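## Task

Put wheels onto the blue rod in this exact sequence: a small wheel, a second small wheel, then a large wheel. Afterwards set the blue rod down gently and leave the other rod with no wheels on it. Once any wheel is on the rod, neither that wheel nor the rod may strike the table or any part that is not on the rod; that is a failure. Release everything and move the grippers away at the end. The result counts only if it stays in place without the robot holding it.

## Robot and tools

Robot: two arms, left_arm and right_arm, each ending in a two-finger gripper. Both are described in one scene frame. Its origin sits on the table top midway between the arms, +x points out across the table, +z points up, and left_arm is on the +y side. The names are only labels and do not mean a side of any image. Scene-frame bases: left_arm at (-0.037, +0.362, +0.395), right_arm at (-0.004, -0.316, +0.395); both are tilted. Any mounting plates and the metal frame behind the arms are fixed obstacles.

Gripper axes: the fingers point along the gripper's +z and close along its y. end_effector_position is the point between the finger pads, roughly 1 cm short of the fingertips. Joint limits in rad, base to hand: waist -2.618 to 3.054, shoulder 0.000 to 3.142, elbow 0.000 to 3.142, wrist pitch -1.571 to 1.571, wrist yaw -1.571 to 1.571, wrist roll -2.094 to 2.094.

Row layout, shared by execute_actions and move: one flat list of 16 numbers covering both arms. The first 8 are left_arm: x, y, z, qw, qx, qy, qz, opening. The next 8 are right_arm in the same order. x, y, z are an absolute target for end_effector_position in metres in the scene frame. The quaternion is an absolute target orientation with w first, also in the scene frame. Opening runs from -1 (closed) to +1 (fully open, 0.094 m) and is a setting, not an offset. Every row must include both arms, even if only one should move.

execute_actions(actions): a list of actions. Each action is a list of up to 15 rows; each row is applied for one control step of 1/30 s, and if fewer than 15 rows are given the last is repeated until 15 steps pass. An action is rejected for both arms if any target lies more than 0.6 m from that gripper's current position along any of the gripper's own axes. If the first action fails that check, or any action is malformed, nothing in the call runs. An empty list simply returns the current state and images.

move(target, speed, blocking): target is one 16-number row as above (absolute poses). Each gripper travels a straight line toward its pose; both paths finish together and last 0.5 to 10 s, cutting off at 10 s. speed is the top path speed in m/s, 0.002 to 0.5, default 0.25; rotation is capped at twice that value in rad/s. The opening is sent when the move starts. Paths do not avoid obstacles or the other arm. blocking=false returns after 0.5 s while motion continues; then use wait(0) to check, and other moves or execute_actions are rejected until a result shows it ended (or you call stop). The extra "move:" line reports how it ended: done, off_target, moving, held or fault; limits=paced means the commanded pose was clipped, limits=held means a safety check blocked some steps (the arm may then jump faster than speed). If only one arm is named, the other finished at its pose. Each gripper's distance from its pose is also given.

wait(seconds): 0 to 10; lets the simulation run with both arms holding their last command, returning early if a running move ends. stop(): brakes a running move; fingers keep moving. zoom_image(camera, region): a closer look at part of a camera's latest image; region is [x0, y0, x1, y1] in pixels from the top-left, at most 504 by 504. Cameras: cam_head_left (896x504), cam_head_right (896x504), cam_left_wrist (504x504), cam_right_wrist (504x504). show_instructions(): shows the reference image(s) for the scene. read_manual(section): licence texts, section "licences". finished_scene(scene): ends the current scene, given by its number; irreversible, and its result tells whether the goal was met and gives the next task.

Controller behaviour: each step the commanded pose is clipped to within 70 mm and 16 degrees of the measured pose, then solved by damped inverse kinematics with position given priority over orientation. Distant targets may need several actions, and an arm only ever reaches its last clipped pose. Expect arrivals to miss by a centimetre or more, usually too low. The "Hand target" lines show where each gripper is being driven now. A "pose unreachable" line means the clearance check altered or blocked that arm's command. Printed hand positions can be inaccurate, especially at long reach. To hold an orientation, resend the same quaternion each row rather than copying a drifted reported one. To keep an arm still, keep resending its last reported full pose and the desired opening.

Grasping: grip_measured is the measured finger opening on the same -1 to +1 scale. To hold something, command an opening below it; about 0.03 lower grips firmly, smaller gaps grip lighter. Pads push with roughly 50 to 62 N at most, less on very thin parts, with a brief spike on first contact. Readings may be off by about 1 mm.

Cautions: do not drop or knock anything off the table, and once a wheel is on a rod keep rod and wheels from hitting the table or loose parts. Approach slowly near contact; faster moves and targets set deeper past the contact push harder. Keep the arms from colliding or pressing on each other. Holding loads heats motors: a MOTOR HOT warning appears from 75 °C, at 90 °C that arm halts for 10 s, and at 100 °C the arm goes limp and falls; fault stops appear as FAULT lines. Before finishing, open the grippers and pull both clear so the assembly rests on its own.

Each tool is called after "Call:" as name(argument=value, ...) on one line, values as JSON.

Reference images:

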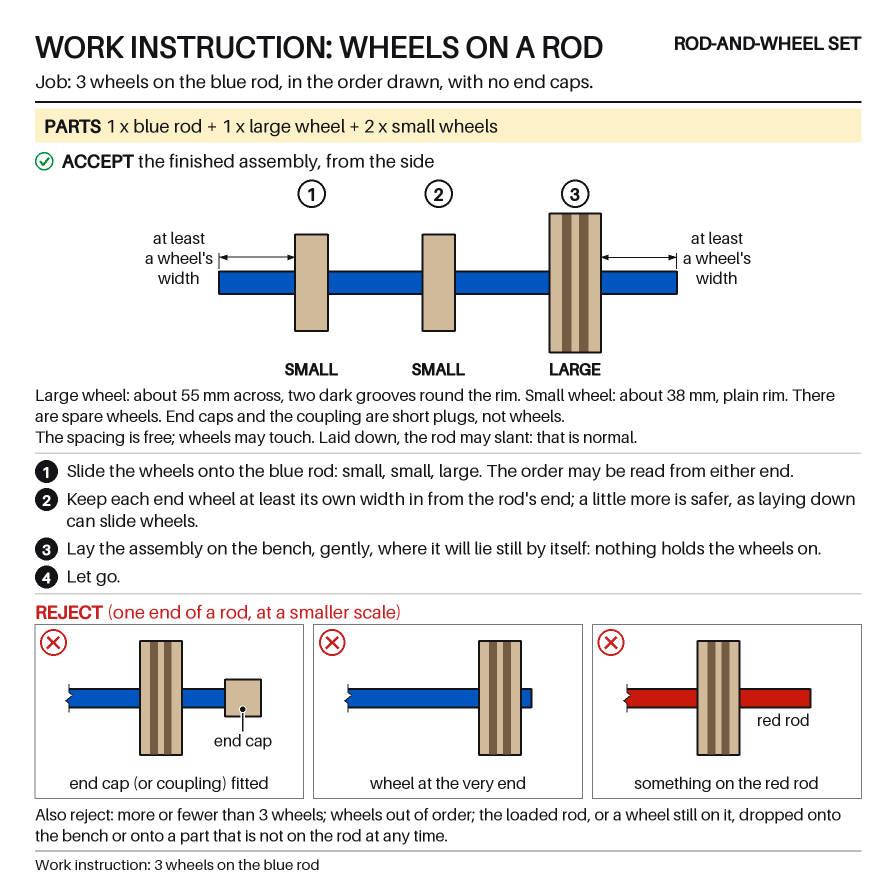

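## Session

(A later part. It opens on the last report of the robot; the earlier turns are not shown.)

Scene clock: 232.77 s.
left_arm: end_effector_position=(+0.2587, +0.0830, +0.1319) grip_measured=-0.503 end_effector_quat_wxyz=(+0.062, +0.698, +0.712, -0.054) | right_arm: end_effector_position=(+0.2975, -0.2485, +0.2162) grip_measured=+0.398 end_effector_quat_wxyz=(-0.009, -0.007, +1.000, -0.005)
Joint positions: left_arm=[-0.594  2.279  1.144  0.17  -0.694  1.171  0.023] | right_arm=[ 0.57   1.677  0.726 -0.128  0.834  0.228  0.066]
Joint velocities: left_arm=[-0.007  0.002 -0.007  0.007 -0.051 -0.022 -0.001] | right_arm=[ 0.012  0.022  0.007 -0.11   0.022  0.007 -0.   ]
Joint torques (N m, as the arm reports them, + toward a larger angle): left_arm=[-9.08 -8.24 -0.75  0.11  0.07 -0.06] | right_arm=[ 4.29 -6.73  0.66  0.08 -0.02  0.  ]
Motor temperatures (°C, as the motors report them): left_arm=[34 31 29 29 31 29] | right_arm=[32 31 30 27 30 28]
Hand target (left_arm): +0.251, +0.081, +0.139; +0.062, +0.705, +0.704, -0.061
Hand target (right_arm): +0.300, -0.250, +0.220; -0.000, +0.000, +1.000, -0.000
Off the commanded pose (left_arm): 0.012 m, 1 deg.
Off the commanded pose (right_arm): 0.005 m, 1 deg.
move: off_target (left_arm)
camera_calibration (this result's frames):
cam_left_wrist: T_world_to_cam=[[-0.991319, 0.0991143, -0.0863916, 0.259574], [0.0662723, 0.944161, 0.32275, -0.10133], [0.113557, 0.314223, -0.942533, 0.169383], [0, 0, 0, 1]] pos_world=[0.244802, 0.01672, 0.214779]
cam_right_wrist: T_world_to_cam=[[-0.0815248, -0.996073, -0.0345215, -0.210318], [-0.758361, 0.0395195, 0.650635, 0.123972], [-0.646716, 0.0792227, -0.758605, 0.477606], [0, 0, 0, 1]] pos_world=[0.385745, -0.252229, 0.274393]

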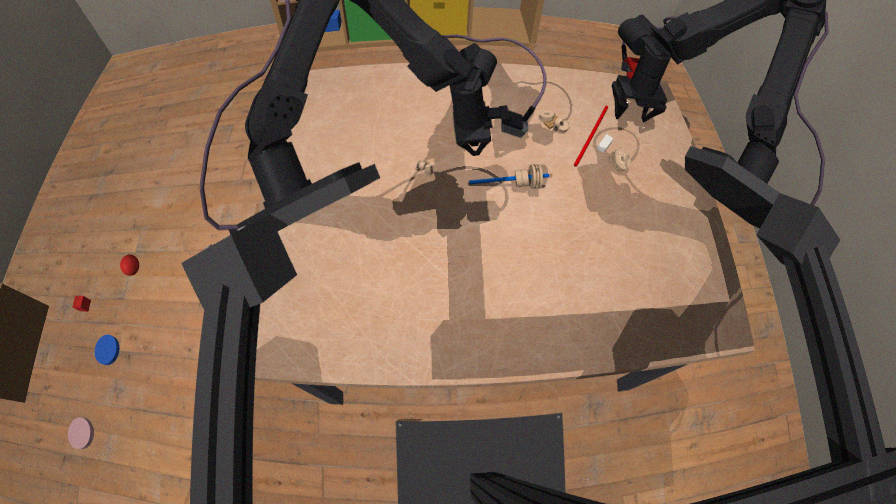

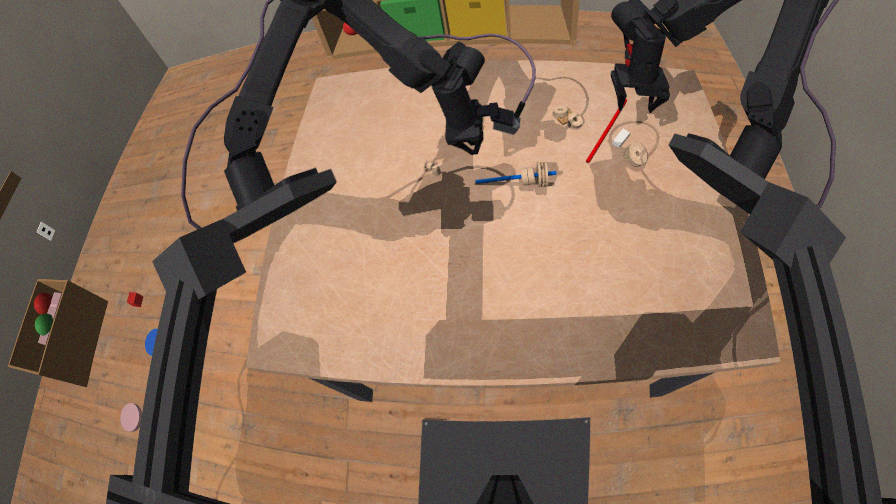

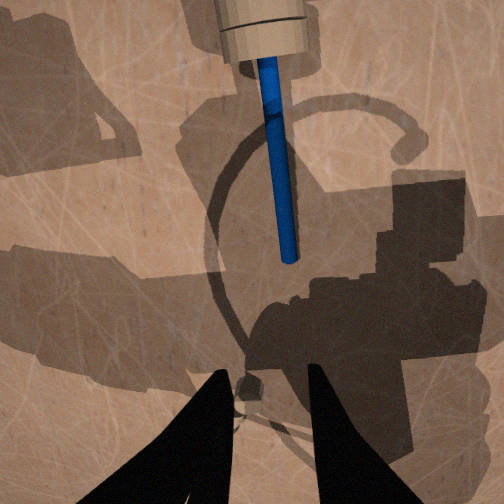

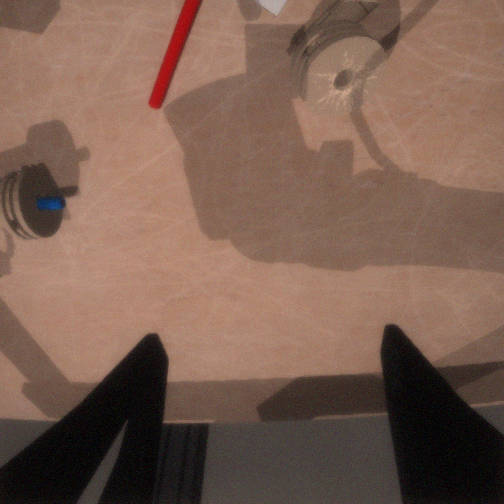

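Call:
move(target=[0.252,0.033,0.05,0.0616,0.7044,0.7044,-0.0616,-0.5, 0.265,-0.10,0.08,0,0.5,0.866,0,-0.45], speed=0.2)

Call:
move(target=[0.254,0.033,0.021,0.0616,0.7044,0.7044,-0.0616,-0.5, 0.265,-0.10,0.06,0,0.5,0.866,0,-0.45], speed=0.03)

Call:
move(target=[0.254,0.033,0.021,0.0616,0.7044,0.7044,-0.0616,-0.9, 0.265,-0.10,0.06,0,0.5,0.866,0,-0.45])

Scene clock: 236.30 s.
left_arm: end_effector_position=(+0.2488, +0.0428, +0.0487) grip_measured=-0.503 end_effector_quat_wxyz=(+0.050, +0.704, +0.707, -0.054) | right_arm: end_effector_position=(+0.2597, -0.1068, +0.0825) grip_measured=-0.448 end_effector_quat_wxyz=(-0.006, +0.493, +0.870, -0.006)
Joint positions: left_arm=[-0.518  2.614  1.461  0.209 -0.661  1.247  0.023] | right_arm=[0.57  2.512 1.101 0.337 0.829 1.269 0.026]
Joint velocities: left_arm=[-0.007 -0.022 -0.017 -0.037 -0.051  0.007 -0.001] | right_arm=[-0.007 -0.002  0.002  0.007 -0.066  0.022 -0.001]
Joint torques (N m, as the arm reports them, + toward a larger angle): left_arm=[-9.14 -6.74  2.39  0.22  0.19  0.03] | right_arm=[ 7.5  -5.    1.74  0.06  0.07  0.1 ]
Motor temperatures (°C, as the motors report them): left_arm=[34 31 29 29 31 29] | right_arm=[32 30 30 27 30 28]
Hand target (left_arm): +0.251, +0.033, +0.051; +0.062, +0.704, +0.704, -0.062
Hand target (right_arm): +0.264, -0.101, +0.082; -0.000, +0.500, +0.866, -0.000
Off the commanded pose (left_arm): 0.010 m, 2 deg.
Off the commanded pose (right_arm): 0.009 m, 1 deg.
move: done
camera_calibration (this result's frames):
cam_left_wrist: T_world_to_cam=[[-0.990682, 0.11724, -0.069307, 0.24478], [0.0872025, 0.936938, 0.338441, -0.0415757], [0.104615, 0.329244, -0.938432, 0.106087], [0, 0, 0, 1]] pos_world=[0.235026, -0.0246726, 0.130591]
cam_right_wrist: T_world_to_cam=[[-0.902216, -0.430238, -0.0300325, 0.196324], [-0.348101, 0.685323, 0.639654, 0.140018], [-0.254622, 0.587561, -0.768076, 0.293721], [0, 0, 0, 1]] pos_world=[0.300655, -0.18407, 0.141933]

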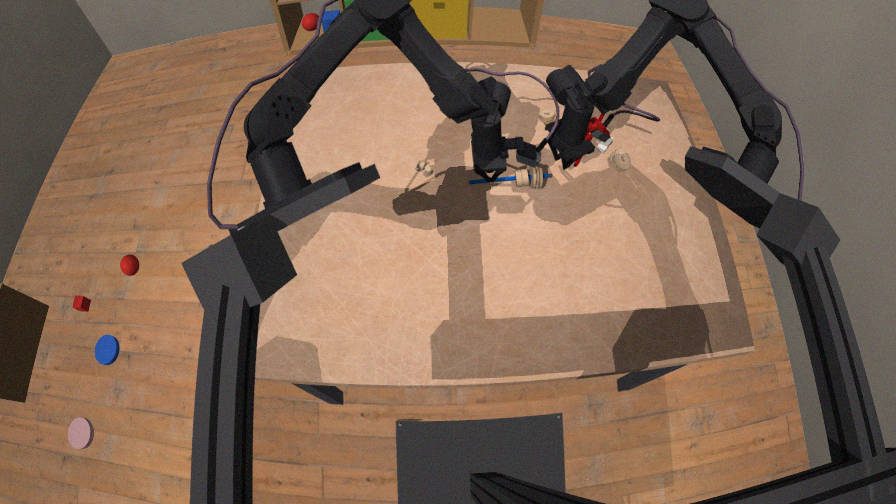

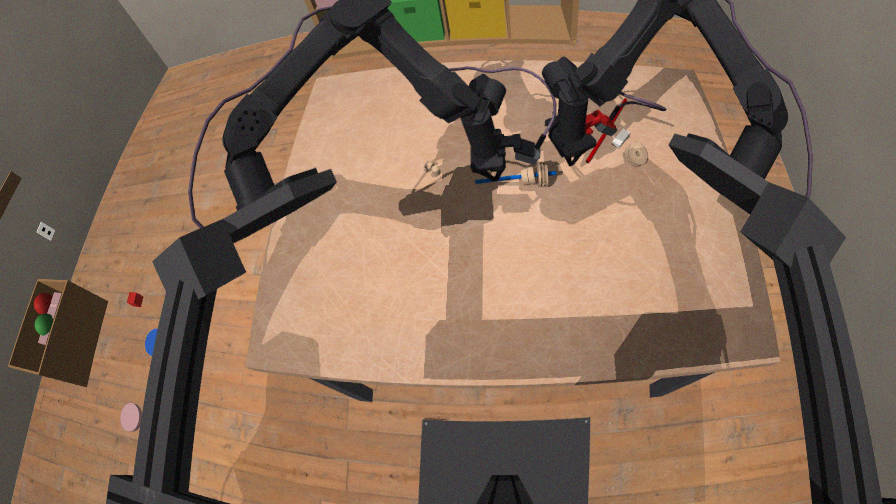

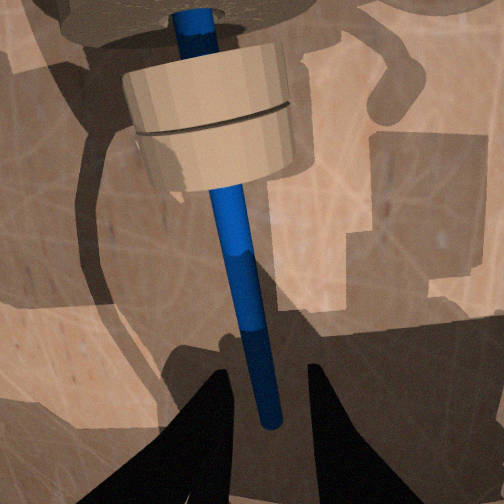

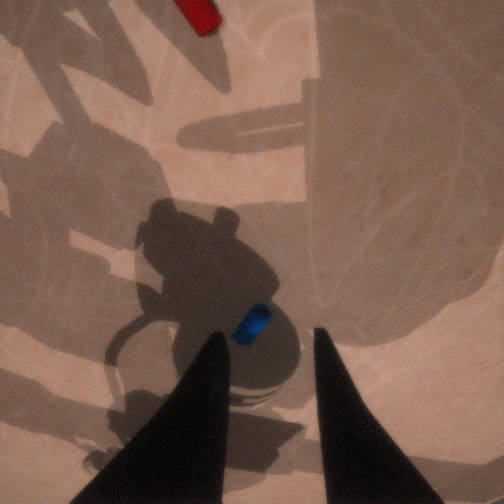

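Scene clock: 237.60 s.
left_arm: end_effector_position=(+0.2503, +0.0442, +0.0193) grip_measured=-0.503 end_effector_quat_wxyz=(+0.047, +0.704, +0.706, -0.055) | right_arm: end_effector_position=(+0.2621, -0.1053, +0.0621) grip_measured=-0.448 end_effector_quat_wxyz=(-0.004, +0.499, +0.867, -0.006)
Joint positions: left_arm=[-0.469  2.69   1.547  0.222 -0.633  1.292  0.023] | right_arm=[0.532 2.57  1.152 0.383 0.814 1.232 0.026]
Joint velocities: left_arm=[-0.002  0.002  0.002 -0.007  0.051  0.022  0.001] | right_arm=[ 0.002 -0.012 -0.012  0.066 -0.007  0.022 -0.002]
Joint torques (N m, as the arm reports them, + toward a larger angle): left_arm=[-9.2  -6.67  2.42  0.29  0.2   0.09] | right_arm=[ 7.25 -4.67  1.44  0.04 -0.03 -0.05]
Motor temperatures (°C, as the motors report them): left_arm=[34 31 29 29 31 29] | right_arm=[32 30 30 27 30 28]
Hand target (left_arm): +0.254, +0.033, +0.021; +0.061, +0.704, +0.704, -0.062
Hand target (right_arm): +0.265, -0.100, +0.060; -0.000, +0.500, +0.866, -0.000
Off the commanded pose (left_arm): 0.012 m, 2 deg.
Off the commanded pose (right_arm): 0.006 m, 1 deg.
move: off_target (left_arm)
camera_calibration (this result's frames):
cam_left_wrist: T_world_to_cam=[[-0.99086, 0.118706, -0.0640789, 0.24402], [0.0900855, 0.935857, 0.34067, -0.0337626], [0.100408, 0.331784, -0.937997, 0.0787896], [0, 0, 0, 1]] pos_world=[0.23692, -0.0235108, 0.101043]
cam_right_wrist: T_world_to_cam=[[-0.907657, -0.418475, -0.0321928, 0.201324], [-0.341414, 0.691546, 0.636554, 0.151972], [-0.244119, 0.588764, -0.77056, 0.275356], [0, 0, 0, 1]] pos_world=[0.301838, -0.182966, 0.121921]

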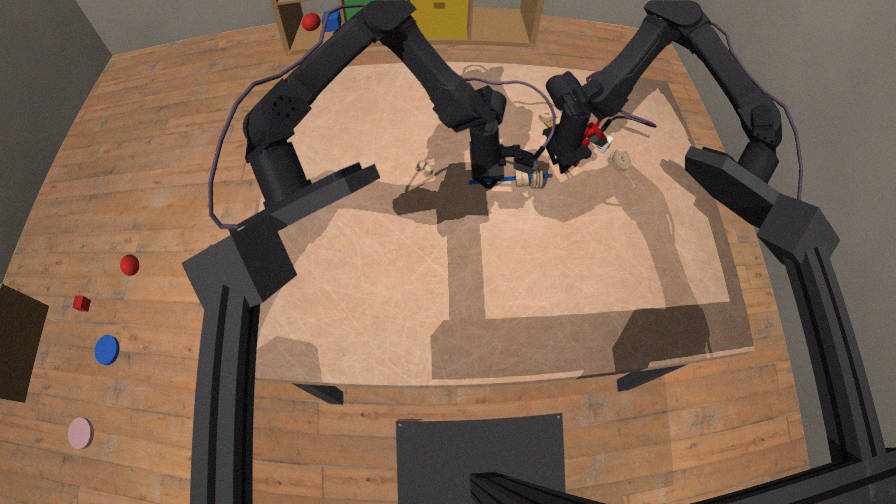

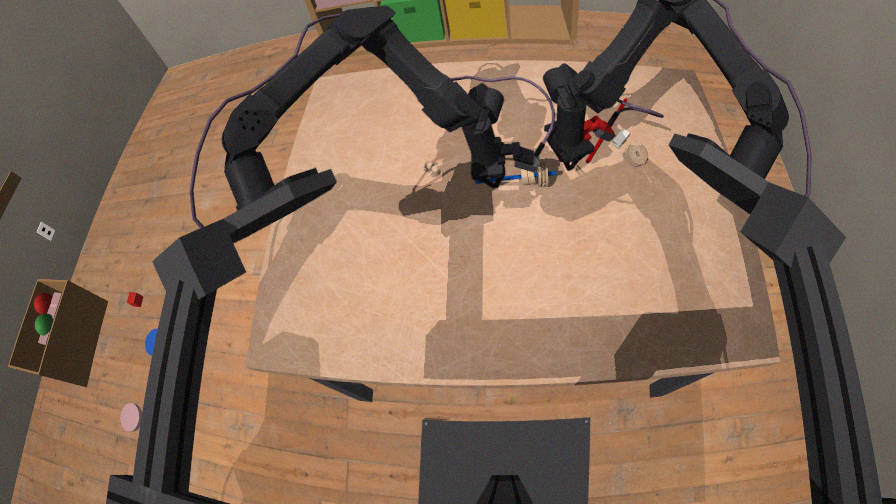

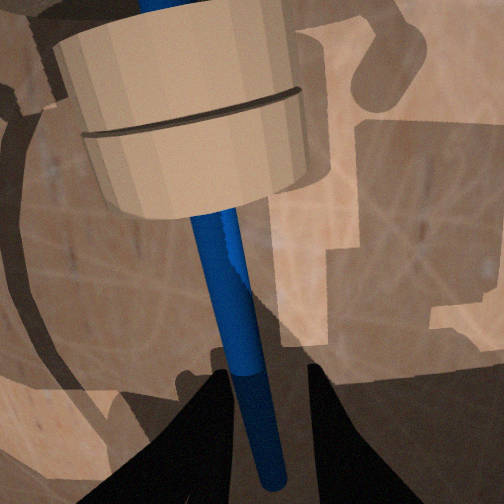

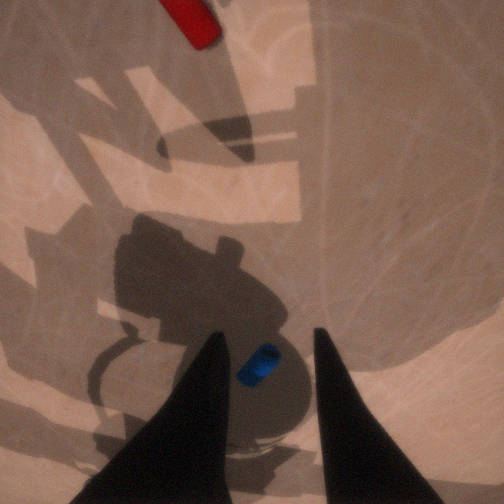

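Scene clock: 238.30 s.
left_arm: end_effector_position=(+0.2503, +0.0449, +0.0187) grip_measured=-0.834 end_effector_quat_wxyz=(+0.047, +0.704, +0.706, -0.055) | right_arm: end_effector_position=(+0.2626, -0.1051, +0.0621) grip_measured=-0.448 end_effector_quat_wxyz=(-0.003, +0.499, +0.867, -0.006)
Joint positions: left_arm=[-0.467  2.69   1.547  0.221 -0.632  1.293  0.008] | right_arm=[0.532 2.57  1.152 0.385 0.813 1.229 0.026]
Joint velocities: left_arm=[ 0.002 -0.027  0.002 -0.022 -0.007 -0.037 -0.001] | right_arm=[-0.002  0.007 -0.012 -0.022 -0.051  0.051 -0.001]
Joint torques (N m, as the arm reports them, + toward a larger angle): left_arm=[-9.39 -6.7   2.23  0.27  0.22  0.06] | right_arm=[ 7.17 -4.81  1.36  0.09 -0.01 -0.04]
Motor temperatures (°C, as the motors report them): left_arm=[34 31 29 29 31 29] | right_arm=[32 30 30 27 30 28]
Hand target (left_arm): +0.254, +0.033, +0.022; +0.062, +0.705, +0.704, -0.062
Hand target (right_arm): +0.265, -0.100, +0.060; -0.000, +0.500, +0.866, -0.000
Off the commanded pose (left_arm): 0.013 m, 2 deg.
Off the commanded pose (right_arm): 0.006 m, 1 deg.
move: off_target (left_arm)
camera_calibration (this result's frames):
cam_left_wrist: T_world_to_cam=[[-0.990942, 0.118663, -0.0628696, 0.243853], [0.090427, 0.935748, 0.34088, -0.0342532], [0.0992799, 0.332107, -0.938002, 0.0782668], [0, 0, 0, 1]] pos_world=[0.236972, -0.022877, 0.100422]
cam_right_wrist: T_world_to_cam=[[-0.907293, -0.419117, -0.034063, 0.201793], [-0.343021, 0.690835, 0.636462, 0.152385], [-0.24322, 0.589142, -0.770556, 0.275179], [0, 0, 0, 1]] pos_world=[0.302286, -0.182818, 0.121927]

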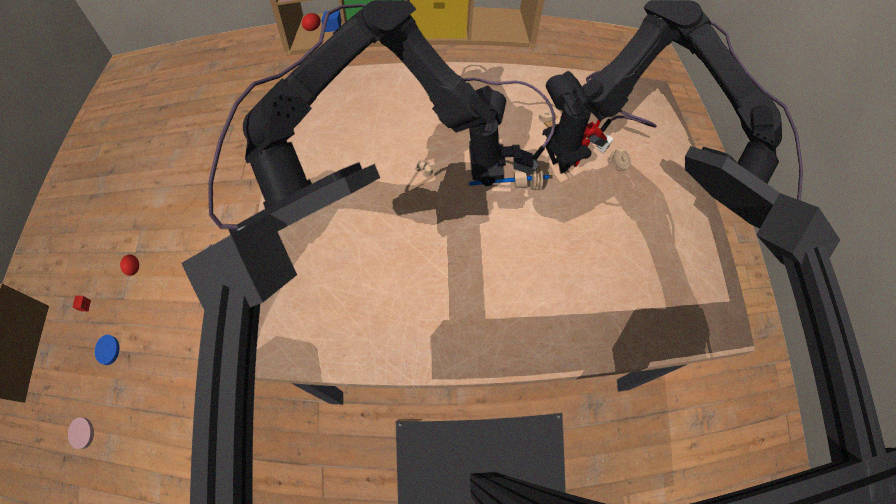

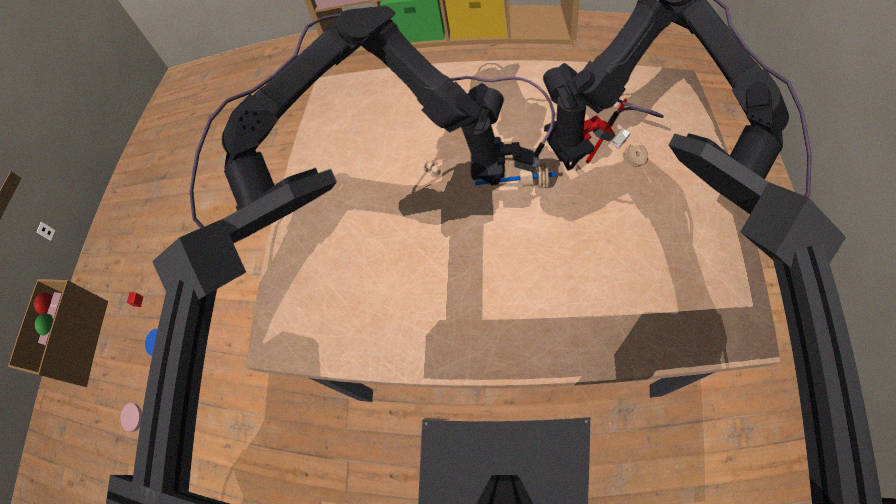

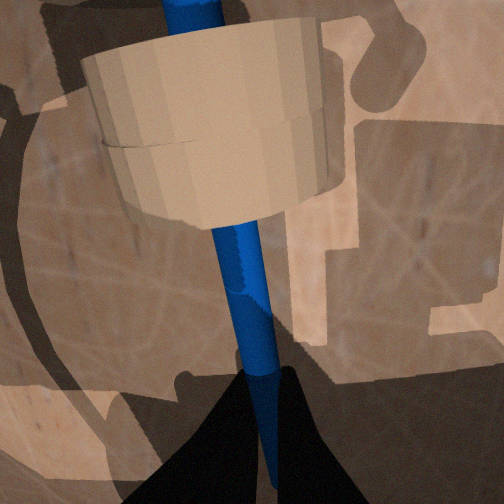

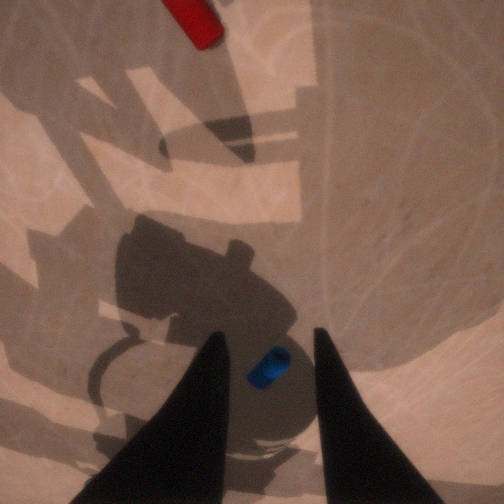

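Call:
move(target=[0.254,0.033,0.021,0.0616,0.7044,0.7044,-0.0616,-0.9, 0.243,-0.085,0.035,0,0.5,0.866,0,-0.45], speed=0.05)

Call:
move(target=[0.254,0.033,0.021,0.0616,0.7044,0.7044,-0.0616,-0.9, 0.243,-0.055,0.035,0,0.5,0.866,0,-0.45], speed=0.02)

Scene clock: 239.70 s.
left_arm: end_effector_position=(+0.2503, +0.0448, +0.0187) grip_measured=-0.834 end_effector_quat_wxyz=(+0.047, +0.706, +0.705, -0.055) | right_arm: end_effector_position=(+0.2439, -0.0905, +0.0378) grip_measured=-0.448 end_effector_quat_wxyz=(-0.001, +0.502, +0.865, -0.005)
Joint positions: left_arm=[-0.467  2.69   1.547  0.221 -0.631  1.298  0.008] | right_arm=[0.518 2.695 1.21  0.473 0.808 1.214 0.026]
Joint velocities: left_arm=[ 0.007 -0.002 -0.002 -0.081  0.007 -0.022  0.   ] | right_arm=[ 0.007 -0.007 -0.022  0.022  0.007  0.007 -0.   ]
Joint torques (N m, as the arm reports them, + toward a larger angle): left_arm=[-9.37 -6.67  2.19  0.28  0.19 -0.01] | right_arm=[ 7.25 -4.06  0.79  0.09 -0.03 -0.04]
Motor temperatures (°C, as the motors report them): left_arm=[34 31 29 29 31 29] | right_arm=[32 30 30 27 30 28]
Hand target (left_arm): +0.254, +0.033, +0.022; +0.062, +0.704, +0.705, -0.062
Hand target (right_arm): +0.243, -0.085, +0.035; +0.000, +0.500, +0.866, -0.000
Off the commanded pose (left_arm): 0.013 m, 2 deg.
Off the commanded pose (right_arm): 0.006 m, 1 deg.
move: off_target (left_arm)
camera_calibration (this result's frames):
cam_left_wrist: T_world_to_cam=[[-0.990308, 0.123508, -0.0635241, 0.24348], [0.0948209, 0.935437, 0.340539, -0.0352736], [0.101482, 0.331215, -0.938082, 0.0777895], [0, 0, 0, 1]] pos_world=[0.23657, -0.0228406, 0.100452]
cam_right_wrist: T_world_to_cam=[[-0.910067, -0.412656, -0.0386282, 0.191549], [-0.34154, 0.693887, 0.633933, 0.15131], [-0.234793, 0.590115, -0.772423, 0.241383], [0, 0, 0, 1]] pos_world=[0.282676, -0.168391, 0.0979286]

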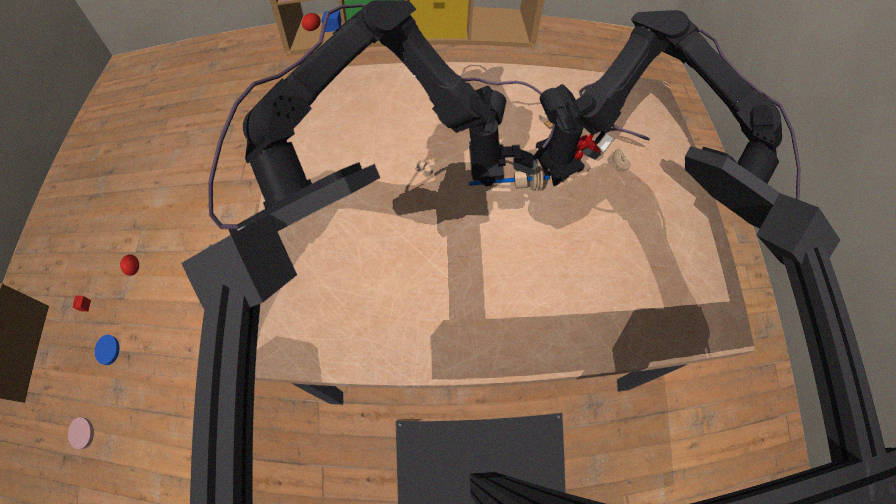

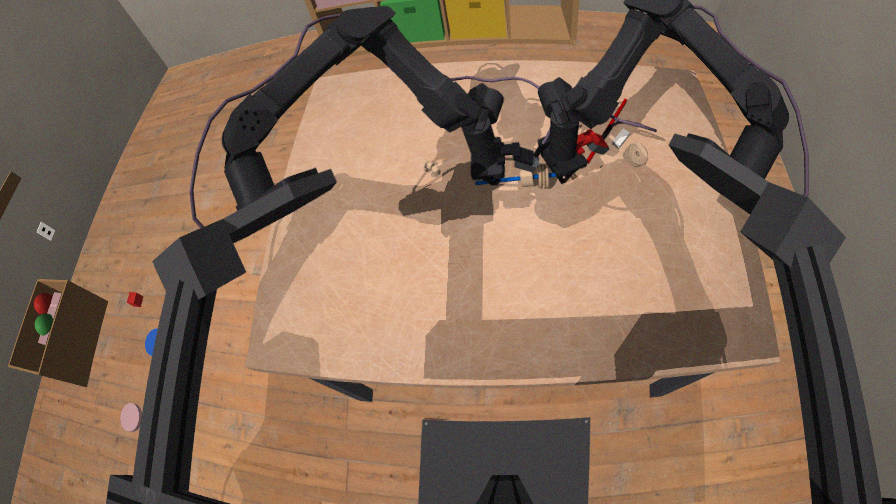

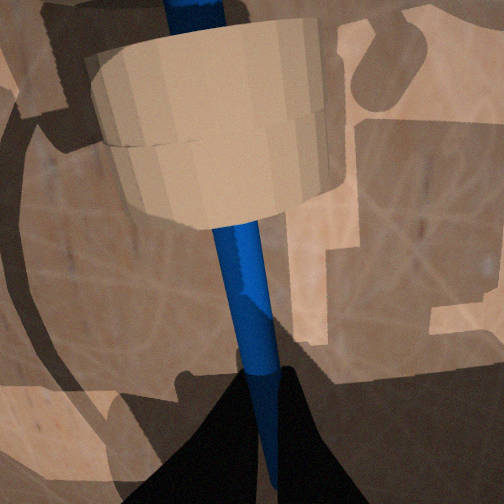

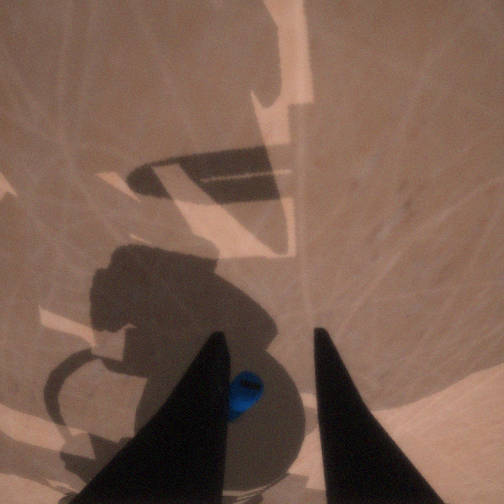

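Scene clock: 241.70 s.
left_arm: end_effector_position=(+0.2504, +0.0450, +0.0189) grip_measured=-0.834 end_effector_quat_wxyz=(+0.046, +0.705, +0.706, -0.054) | right_arm: end_effector_position=(+0.2530, -0.0755, +0.0297) grip_measured=-0.448 end_effector_quat_wxyz=(+0.013, +0.519, +0.855, -0.013)
Joint positions: left_arm=[-0.468  2.69   1.547  0.221 -0.635  1.295  0.008] | right_arm=[0.536 2.758 1.323 0.419 0.847 1.265 0.026]
Joint velocities: left_arm=[-0.002  0.027  0.012 -0.081  0.007  0.037 -0.   ] | right_arm=[-0.002 -0.012  0.017  0.007 -0.007 -0.037 -0.   ]
Joint torques (N m, as the arm reports them, + toward a larger angle): left_arm=[-9.34 -6.73  2.22  0.28  0.23  0.05] | right_arm=[ 9.75 -4.11  1.23 -0.3  -0.09  0.08]
Motor temperatures (°C, as the motors report them): left_arm=[34 31 29 29 31 29] | right_arm=[32 30 30 27 30 28]
Hand target (left_arm): +0.254, +0.033, +0.022; +0.062, +0.705, +0.704, -0.062
Hand target (right_arm): +0.242, -0.056, +0.035; +0.001, +0.500, +0.866, -0.000
Off the commanded pose (left_arm): 0.013 m, 2 deg.
Off the commanded pose (right_arm): 0.023 m, 3 deg.
move: off_target (left_arm, right_arm)
camera_calibration (this result's frames):
cam_left_wrist: T_world_to_cam=[[-0.99059, 0.12103, -0.0638966, 0.24377], [0.0921042, 0.934857, 0.34287, -0.0348556], [0.101232, 0.333758, -0.937207, 0.0778173], [0, 0, 0, 1]] pos_world=[0.236809, -0.0228907, 0.100458]
cam_right_wrist: T_world_to_cam=[[-0.924922, -0.3779, -0.0413481, 0.212149], [-0.323029, 0.723926, 0.609576, 0.147444], [-0.200426, 0.577167, -0.791649, 0.219298], [0, 0, 0, 1]] pos_world=[0.287803, -0.153139, 0.0925004]

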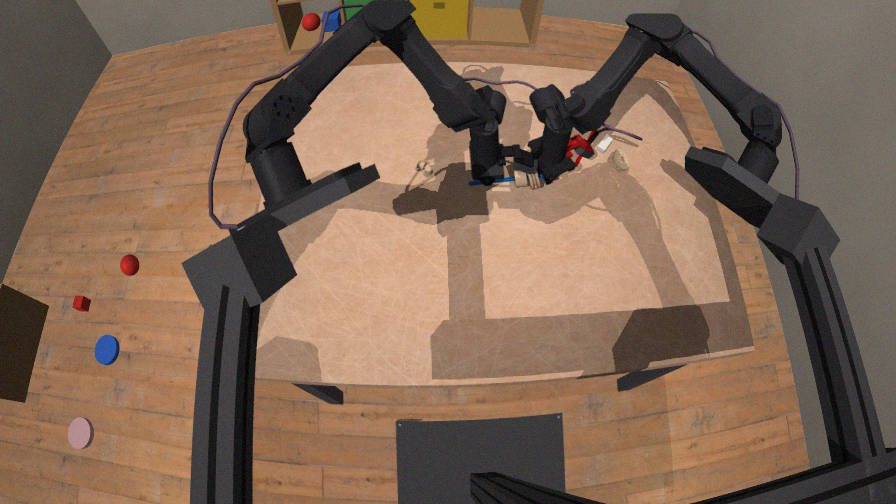

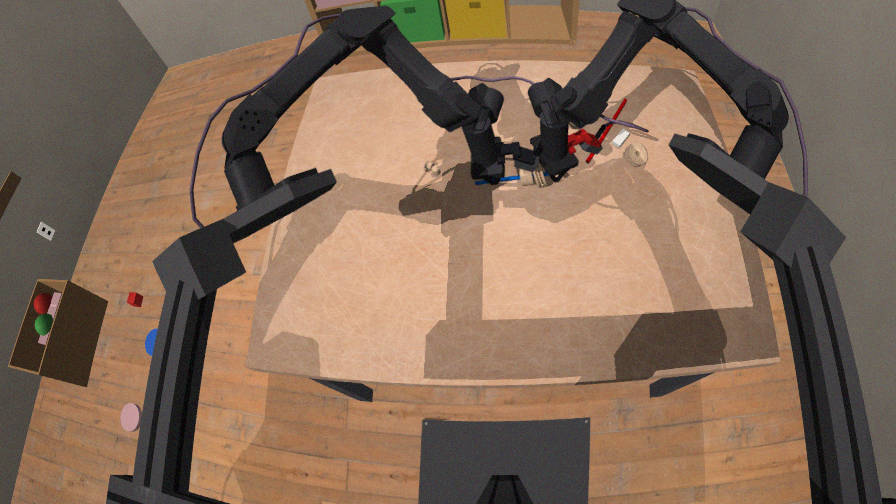

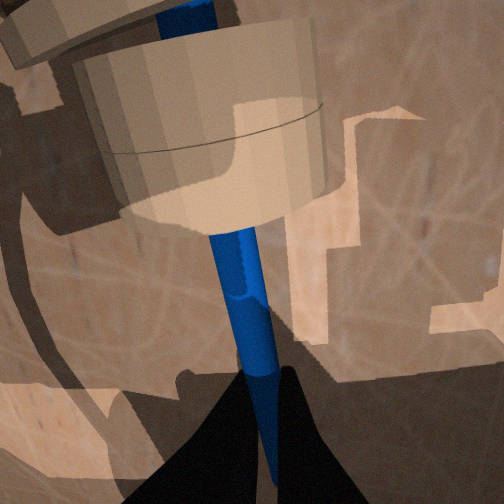

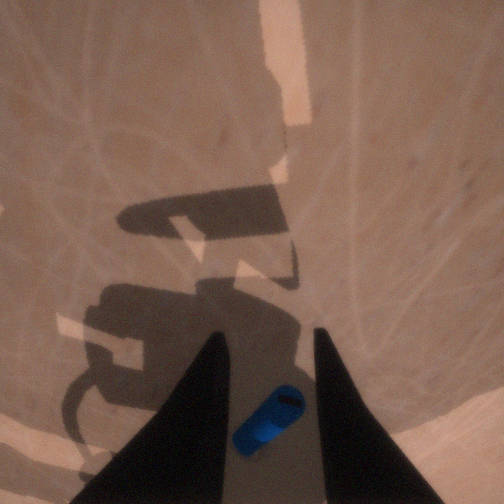

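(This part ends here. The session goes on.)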